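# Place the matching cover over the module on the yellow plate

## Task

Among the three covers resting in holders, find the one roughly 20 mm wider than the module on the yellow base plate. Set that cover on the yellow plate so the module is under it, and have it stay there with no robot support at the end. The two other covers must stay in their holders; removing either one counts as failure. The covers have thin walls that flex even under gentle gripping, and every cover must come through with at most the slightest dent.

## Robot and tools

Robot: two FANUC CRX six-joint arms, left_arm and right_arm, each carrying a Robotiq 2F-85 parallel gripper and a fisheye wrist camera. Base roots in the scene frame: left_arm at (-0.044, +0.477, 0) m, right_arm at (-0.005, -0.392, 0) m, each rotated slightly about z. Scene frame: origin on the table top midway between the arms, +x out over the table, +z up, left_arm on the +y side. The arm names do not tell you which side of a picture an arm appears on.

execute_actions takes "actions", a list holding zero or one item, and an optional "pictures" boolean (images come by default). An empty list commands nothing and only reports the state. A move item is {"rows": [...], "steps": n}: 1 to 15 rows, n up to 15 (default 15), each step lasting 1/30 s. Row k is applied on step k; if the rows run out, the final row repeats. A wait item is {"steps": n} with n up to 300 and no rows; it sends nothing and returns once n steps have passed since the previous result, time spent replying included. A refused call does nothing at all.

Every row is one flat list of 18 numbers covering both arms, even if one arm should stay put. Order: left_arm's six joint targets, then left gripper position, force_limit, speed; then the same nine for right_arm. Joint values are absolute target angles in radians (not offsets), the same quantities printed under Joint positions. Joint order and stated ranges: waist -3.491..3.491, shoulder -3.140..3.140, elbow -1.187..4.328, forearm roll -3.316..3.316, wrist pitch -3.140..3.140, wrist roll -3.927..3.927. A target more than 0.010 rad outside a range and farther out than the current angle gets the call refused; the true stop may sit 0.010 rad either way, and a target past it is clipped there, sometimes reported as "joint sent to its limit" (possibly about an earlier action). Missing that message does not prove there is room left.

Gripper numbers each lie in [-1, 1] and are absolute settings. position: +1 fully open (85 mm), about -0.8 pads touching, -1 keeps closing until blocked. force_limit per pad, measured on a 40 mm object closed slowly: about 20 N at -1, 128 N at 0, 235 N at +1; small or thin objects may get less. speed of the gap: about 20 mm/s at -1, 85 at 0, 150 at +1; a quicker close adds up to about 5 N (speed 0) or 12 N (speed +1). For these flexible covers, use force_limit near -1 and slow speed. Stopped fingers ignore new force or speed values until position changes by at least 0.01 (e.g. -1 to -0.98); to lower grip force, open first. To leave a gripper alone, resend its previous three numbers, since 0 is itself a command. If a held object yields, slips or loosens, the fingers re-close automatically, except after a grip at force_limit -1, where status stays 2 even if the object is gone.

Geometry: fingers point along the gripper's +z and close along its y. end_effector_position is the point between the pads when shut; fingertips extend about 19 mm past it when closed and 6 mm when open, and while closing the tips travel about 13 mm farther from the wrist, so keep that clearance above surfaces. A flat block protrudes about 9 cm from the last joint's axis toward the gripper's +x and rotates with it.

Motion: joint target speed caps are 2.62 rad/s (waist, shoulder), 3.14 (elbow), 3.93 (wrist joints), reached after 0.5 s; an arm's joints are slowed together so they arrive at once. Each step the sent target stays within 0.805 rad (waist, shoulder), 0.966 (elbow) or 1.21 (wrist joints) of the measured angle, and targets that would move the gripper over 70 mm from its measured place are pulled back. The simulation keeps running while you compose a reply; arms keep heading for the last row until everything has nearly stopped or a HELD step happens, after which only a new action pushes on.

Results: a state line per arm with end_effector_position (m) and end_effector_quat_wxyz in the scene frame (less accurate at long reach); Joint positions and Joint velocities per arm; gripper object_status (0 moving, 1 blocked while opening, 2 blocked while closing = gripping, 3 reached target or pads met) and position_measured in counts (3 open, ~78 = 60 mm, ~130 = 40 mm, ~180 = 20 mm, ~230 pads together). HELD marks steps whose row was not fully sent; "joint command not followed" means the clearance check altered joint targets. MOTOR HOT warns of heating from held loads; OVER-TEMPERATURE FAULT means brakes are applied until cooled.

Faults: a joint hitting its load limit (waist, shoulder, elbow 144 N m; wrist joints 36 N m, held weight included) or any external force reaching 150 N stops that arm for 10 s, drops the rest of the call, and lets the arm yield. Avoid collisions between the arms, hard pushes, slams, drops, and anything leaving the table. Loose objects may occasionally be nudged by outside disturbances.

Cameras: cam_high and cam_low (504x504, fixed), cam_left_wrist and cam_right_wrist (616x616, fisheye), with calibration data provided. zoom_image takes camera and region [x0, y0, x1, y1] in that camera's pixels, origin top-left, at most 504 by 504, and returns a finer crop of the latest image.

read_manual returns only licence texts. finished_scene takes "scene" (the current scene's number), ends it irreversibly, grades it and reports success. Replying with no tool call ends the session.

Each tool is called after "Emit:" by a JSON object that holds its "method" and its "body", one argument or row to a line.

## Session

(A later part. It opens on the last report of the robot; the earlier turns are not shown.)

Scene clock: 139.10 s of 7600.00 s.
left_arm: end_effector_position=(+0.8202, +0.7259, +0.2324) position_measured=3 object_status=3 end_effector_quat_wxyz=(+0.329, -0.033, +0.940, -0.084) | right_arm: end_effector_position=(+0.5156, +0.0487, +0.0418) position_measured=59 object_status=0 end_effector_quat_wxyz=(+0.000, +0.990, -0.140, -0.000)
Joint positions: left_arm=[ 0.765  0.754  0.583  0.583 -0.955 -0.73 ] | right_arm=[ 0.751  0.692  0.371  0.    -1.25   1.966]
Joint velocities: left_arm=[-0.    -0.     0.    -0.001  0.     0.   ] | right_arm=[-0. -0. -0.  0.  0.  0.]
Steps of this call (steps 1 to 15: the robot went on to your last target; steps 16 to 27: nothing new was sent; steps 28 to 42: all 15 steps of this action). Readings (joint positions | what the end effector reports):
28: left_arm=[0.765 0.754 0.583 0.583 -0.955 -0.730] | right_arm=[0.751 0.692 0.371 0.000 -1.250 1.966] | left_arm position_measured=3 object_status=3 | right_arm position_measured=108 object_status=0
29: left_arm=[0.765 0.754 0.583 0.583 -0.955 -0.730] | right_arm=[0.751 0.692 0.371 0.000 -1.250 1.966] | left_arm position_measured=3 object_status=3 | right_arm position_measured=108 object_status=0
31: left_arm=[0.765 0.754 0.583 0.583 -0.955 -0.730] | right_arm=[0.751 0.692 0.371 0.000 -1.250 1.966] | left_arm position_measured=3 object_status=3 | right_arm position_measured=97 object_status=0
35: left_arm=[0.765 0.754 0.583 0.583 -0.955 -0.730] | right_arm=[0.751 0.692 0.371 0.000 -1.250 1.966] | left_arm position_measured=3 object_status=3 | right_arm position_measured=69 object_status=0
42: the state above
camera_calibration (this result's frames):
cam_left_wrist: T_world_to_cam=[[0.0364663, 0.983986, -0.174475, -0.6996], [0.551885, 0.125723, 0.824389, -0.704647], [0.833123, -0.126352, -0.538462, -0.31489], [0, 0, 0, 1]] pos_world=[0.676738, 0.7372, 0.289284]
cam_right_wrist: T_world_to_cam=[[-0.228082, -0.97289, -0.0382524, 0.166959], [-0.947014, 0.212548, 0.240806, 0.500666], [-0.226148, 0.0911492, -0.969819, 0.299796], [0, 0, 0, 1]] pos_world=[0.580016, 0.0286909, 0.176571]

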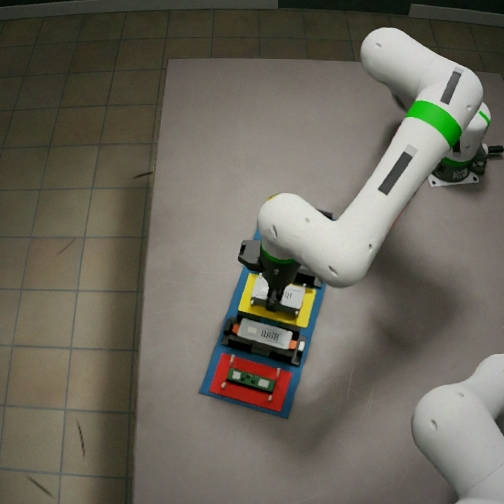

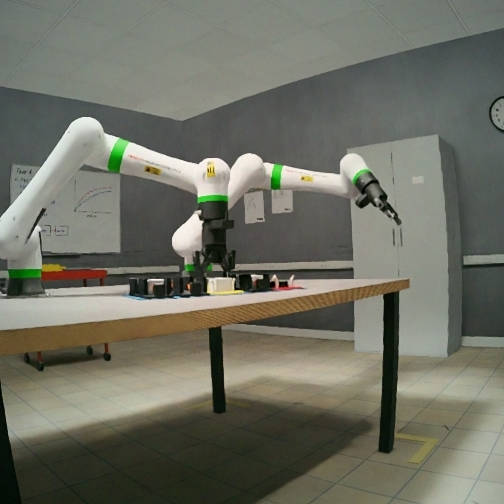

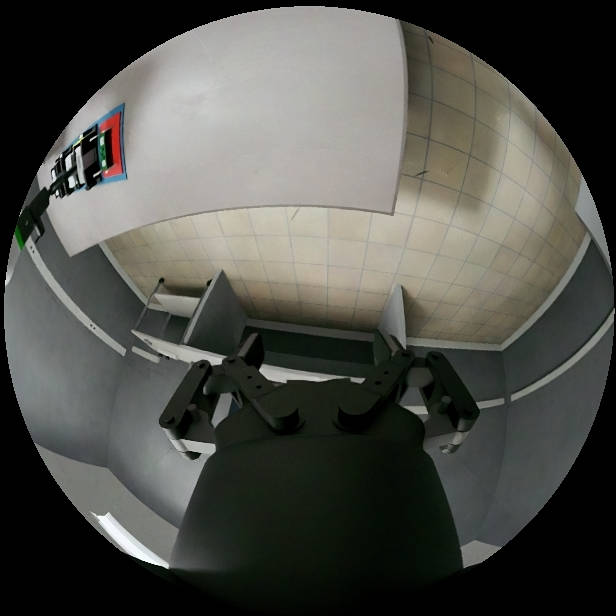

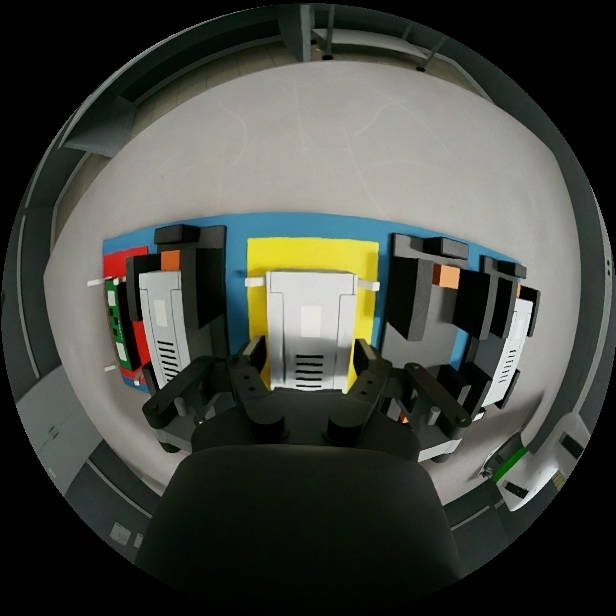

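Settled level. Lift away.

Emit:
{"method": "execute_actions", "body": {
  "actions": [
    {"rows":[[0.765,0.754,0.583,0.583,-0.955,-0.73,1,0,0,0.7515,0.64,0.49,0,-1.42,1.966,0.55,-0.6,0]],"steps":15}
  ],
  "pictures": false
}}

Emit:
{"method": "execute_actions", "body": {
  "actions": [
    {"rows":[[0.765,0.754,0.583,0.583,-0.955,-0.73,1,0,0,0.85,0.35,0.3,0,-1.52,1.966,0.55,-0.6,0]],"steps":15}
  ],
  "pictures": false
}}

Emit:
{"method": "execute_actions", "body": {
  "actions": [
    {"steps":10}
  ]
}}

Emit:
{"method": "zoom_image", "body": {
  "camera": "cam_high",
  "region": [210,200,350,350]
}}

Scene clock: 140.60 s of 7600.00 s.
left_arm: end_effector_position=(+0.8202, +0.7259, +0.2324) position_measured=3 object_status=3 end_effector_quat_wxyz=(+0.329, -0.033, +0.940, -0.084) | right_arm: end_effector_position=(+0.5161, +0.0492, +0.1265) position_measured=59 object_status=3 end_effector_quat_wxyz=(-0.000, +0.990, -0.140, +0.000)
Joint positions: left_arm=[ 0.765  0.754  0.583  0.583 -0.955 -0.73 ] | right_arm=[ 0.752  0.64   0.49   0.    -1.42   1.966]
Joint velocities: left_arm=[-0.001  0.    -0.001 -0.     0.001 -0.   ] | right_arm=[ 0.     0.     0.001 -0.001 -0.001  0.002]
Steps of this call (steps 1 to 15: the robot went on to your last target; steps 16 to 30: nothing new was sent; steps 31 to 45: all 15 steps of this action). Readings (joint positions | what the end effector reports):
31: left_arm=[0.765 0.754 0.583 0.583 -0.955 -0.730] | right_arm=[0.752 0.692 0.371 0.000 -1.251 1.966] | left_arm position_measured=3 object_status=3 | right_arm position_measured=59 object_status=3
32: left_arm=[0.765 0.754 0.583 0.583 -0.955 -0.730] | right_arm=[0.752 0.690 0.376 -0.000 -1.258 1.966] | left_arm position_measured=3 object_status=3 | right_arm position_measured=59 object_status=3
34: left_arm=[0.765 0.754 0.583 0.583 -0.955 -0.730] | right_arm=[0.752 0.678 0.404 -0.000 -1.298 1.966] | left_arm position_measured=3 object_status=3 | right_arm position_measured=59 object_status=3
38: left_arm=[0.765 0.754 0.583 0.583 -0.955 -0.730] | right_arm=[0.752 0.644 0.480 0.000 -1.405 1.966] | left_arm position_measured=3 object_status=3 | right_arm position_measured=59 object_status=3
45: the state above

Scene clock: 141.10 s of 7600.00 s.
left_arm: end_effector_position=(+0.8202, +0.7259, +0.2324) position_measured=3 object_status=3 end_effector_quat_wxyz=(+0.329, -0.033, +0.940, -0.084) | right_arm: end_effector_position=(+0.4170, +0.0153, +0.2245) position_measured=59 object_status=3 end_effector_quat_wxyz=(-0.001, +0.996, -0.092, +0.000)
Joint positions: left_arm=[ 0.765  0.754  0.583  0.583 -0.955 -0.73 ] | right_arm=[ 0.849  0.354  0.303 -0.    -1.519  1.966]
Joint velocities: left_arm=[-0.001  0.    -0.    -0.     0.    -0.   ] | right_arm=[ 0.059 -0.175 -0.114 -0.    -0.06  -0.001]
Steps of this call (steps 1 to 15: all 15 steps of this action). Readings (joint positions | what the end effector reports):
1: left_arm=[0.765 0.754 0.583 0.583 -0.955 -0.730] | right_arm=[0.752 0.640 0.490 0.000 -1.420 1.966] | left_arm position_measured=3 object_status=3 | right_arm position_measured=59 object_status=3
2: left_arm=[0.765 0.754 0.583 0.583 -0.955 -0.730] | right_arm=[0.753 0.635 0.486 -0.000 -1.422 1.966] | left_arm position_measured=3 object_status=3 | right_arm position_measured=59 object_status=3
4: left_arm=[0.765 0.754 0.583 0.583 -0.955 -0.730] | right_arm=[0.762 0.609 0.468 -0.000 -1.431 1.966] | left_arm position_measured=3 object_status=3 | right_arm position_measured=59 object_status=3
8: left_arm=[0.765 0.754 0.583 0.583 -0.955 -0.730] | right_arm=[0.799 0.501 0.398 -0.000 -1.468 1.966] | left_arm position_measured=3 object_status=3 | right_arm position_measured=59 object_status=3
15: the state above

Scene clock: 141.43 s of 7600.00 s.
left_arm: end_effector_position=(+0.8202, +0.7259, +0.2324) position_measured=3 object_status=3 end_effector_quat_wxyz=(+0.329, -0.033, +0.940, -0.084) | right_arm: end_effector_position=(+0.4155, +0.0145, +0.2254) position_measured=59 object_status=3 end_effector_quat_wxyz=(-0.000, +0.996, -0.091, +0.000)
Joint positions: left_arm=[ 0.765  0.754  0.583  0.583 -0.955 -0.73 ] | right_arm=[ 0.85   0.35   0.3   -0.    -1.52   1.966]
Joint velocities: left_arm=[ 0.001  0.     0.001 -0.     0.001  0.   ] | right_arm=[ 0.    -0.001 -0.     0.     0.001 -0.001]
Steps of this call (steps 1 to 10: the robot went on to your last target). Readings (joint positions | what the end effector reports):
1: left_arm=[0.765 0.754 0.583 0.583 -0.955 -0.730] | right_arm=[0.850 0.351 0.301 -0.000 -1.520 1.966] | left_arm position_measured=3 object_status=3 | right_arm position_measured=59 object_status=3
2: left_arm=[0.765 0.754 0.583 0.583 -0.955 -0.730] | right_arm=[0.850 0.350 0.300 -0.000 -1.520 1.966] | left_arm position_measured=3 object_status=3 | right_arm position_measured=59 object_status=3
4: left_arm=[0.765 0.754 0.583 0.583 -0.955 -0.730] | right_arm=[0.850 0.350 0.300 -0.000 -1.520 1.966] | left_arm position_measured=3 object_status=3 | right_arm position_measured=59 object_status=3
8: left_arm=[0.765 0.754 0.583 0.583 -0.955 -0.730] | right_arm=[0.850 0.350 0.300 -0.000 -1.520 1.966] | left_arm position_measured=3 object_status=3 | right_arm position_measured=59 object_status=3
10: the state above
camera_calibration (this result's frames):
cam_left_wrist: T_world_to_cam=[[0.0364662, 0.983986, -0.174475, -0.6996], [0.551885, 0.125723, 0.824389, -0.704647], [0.833122, -0.126352, -0.538463, -0.31489], [0, 0, 0, 1]] pos_world=[0.676738, 0.7372, 0.289284]
cam_right_wrist: T_world_to_cam=[[-0.131287, -0.990575, -0.0390497, 0.0781553], [-0.963423, 0.118207, 0.240507, 0.377179], [-0.233624, 0.0691967, -0.969862, 0.46172], [0, 0, 0, 1]] pos_world=[0.481513, 0.000884015, 0.360142]

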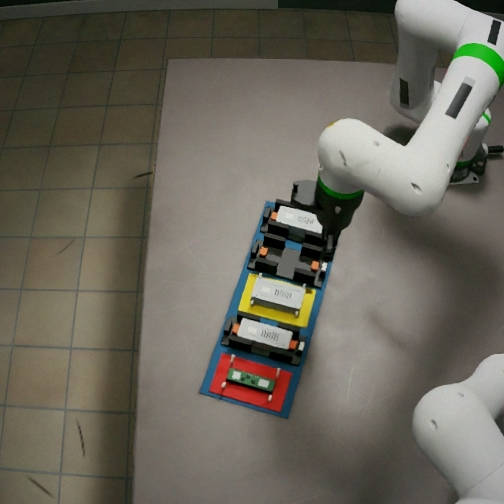

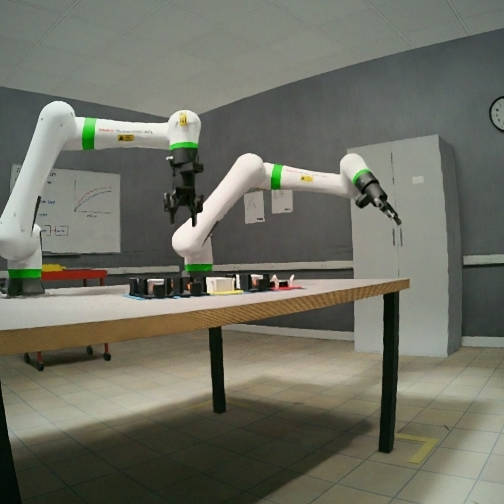

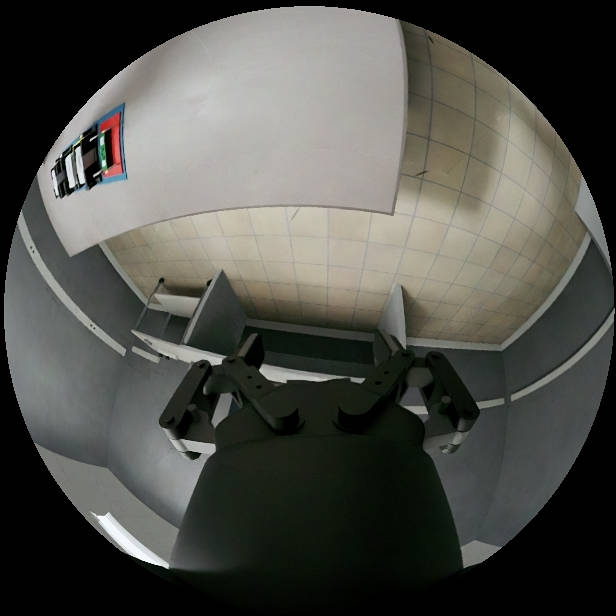

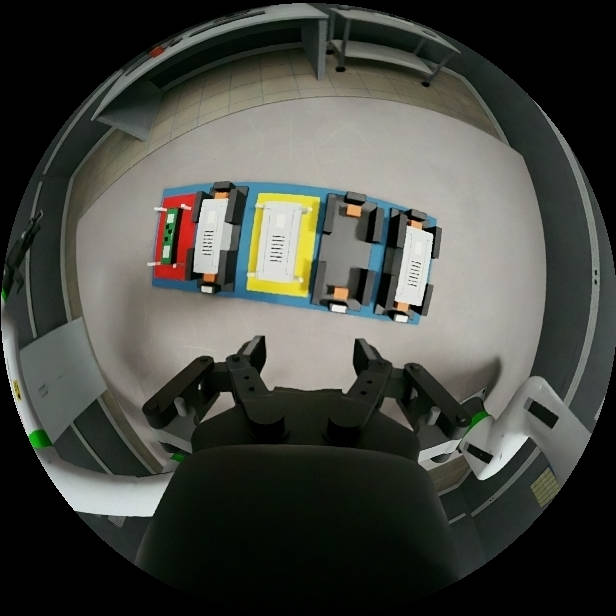

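Region (210, 200, 350, 350) of cam_high's 504x504 image, scaled by 3.360, with more detail than that image has; it fills the left 470 columns of this view, and the rest is white.

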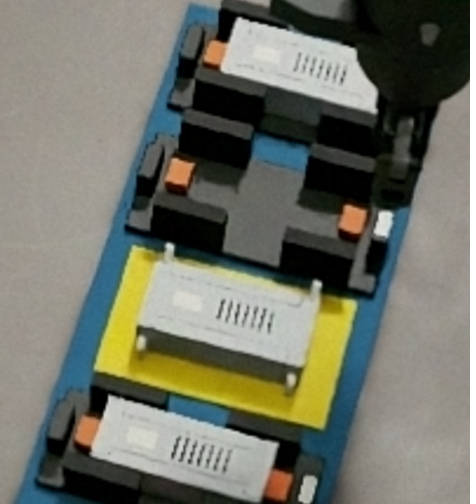

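Emit:
{"method": "finished_scene", "body": {
  "scene": 2
}}

The scene is finished: the task was done.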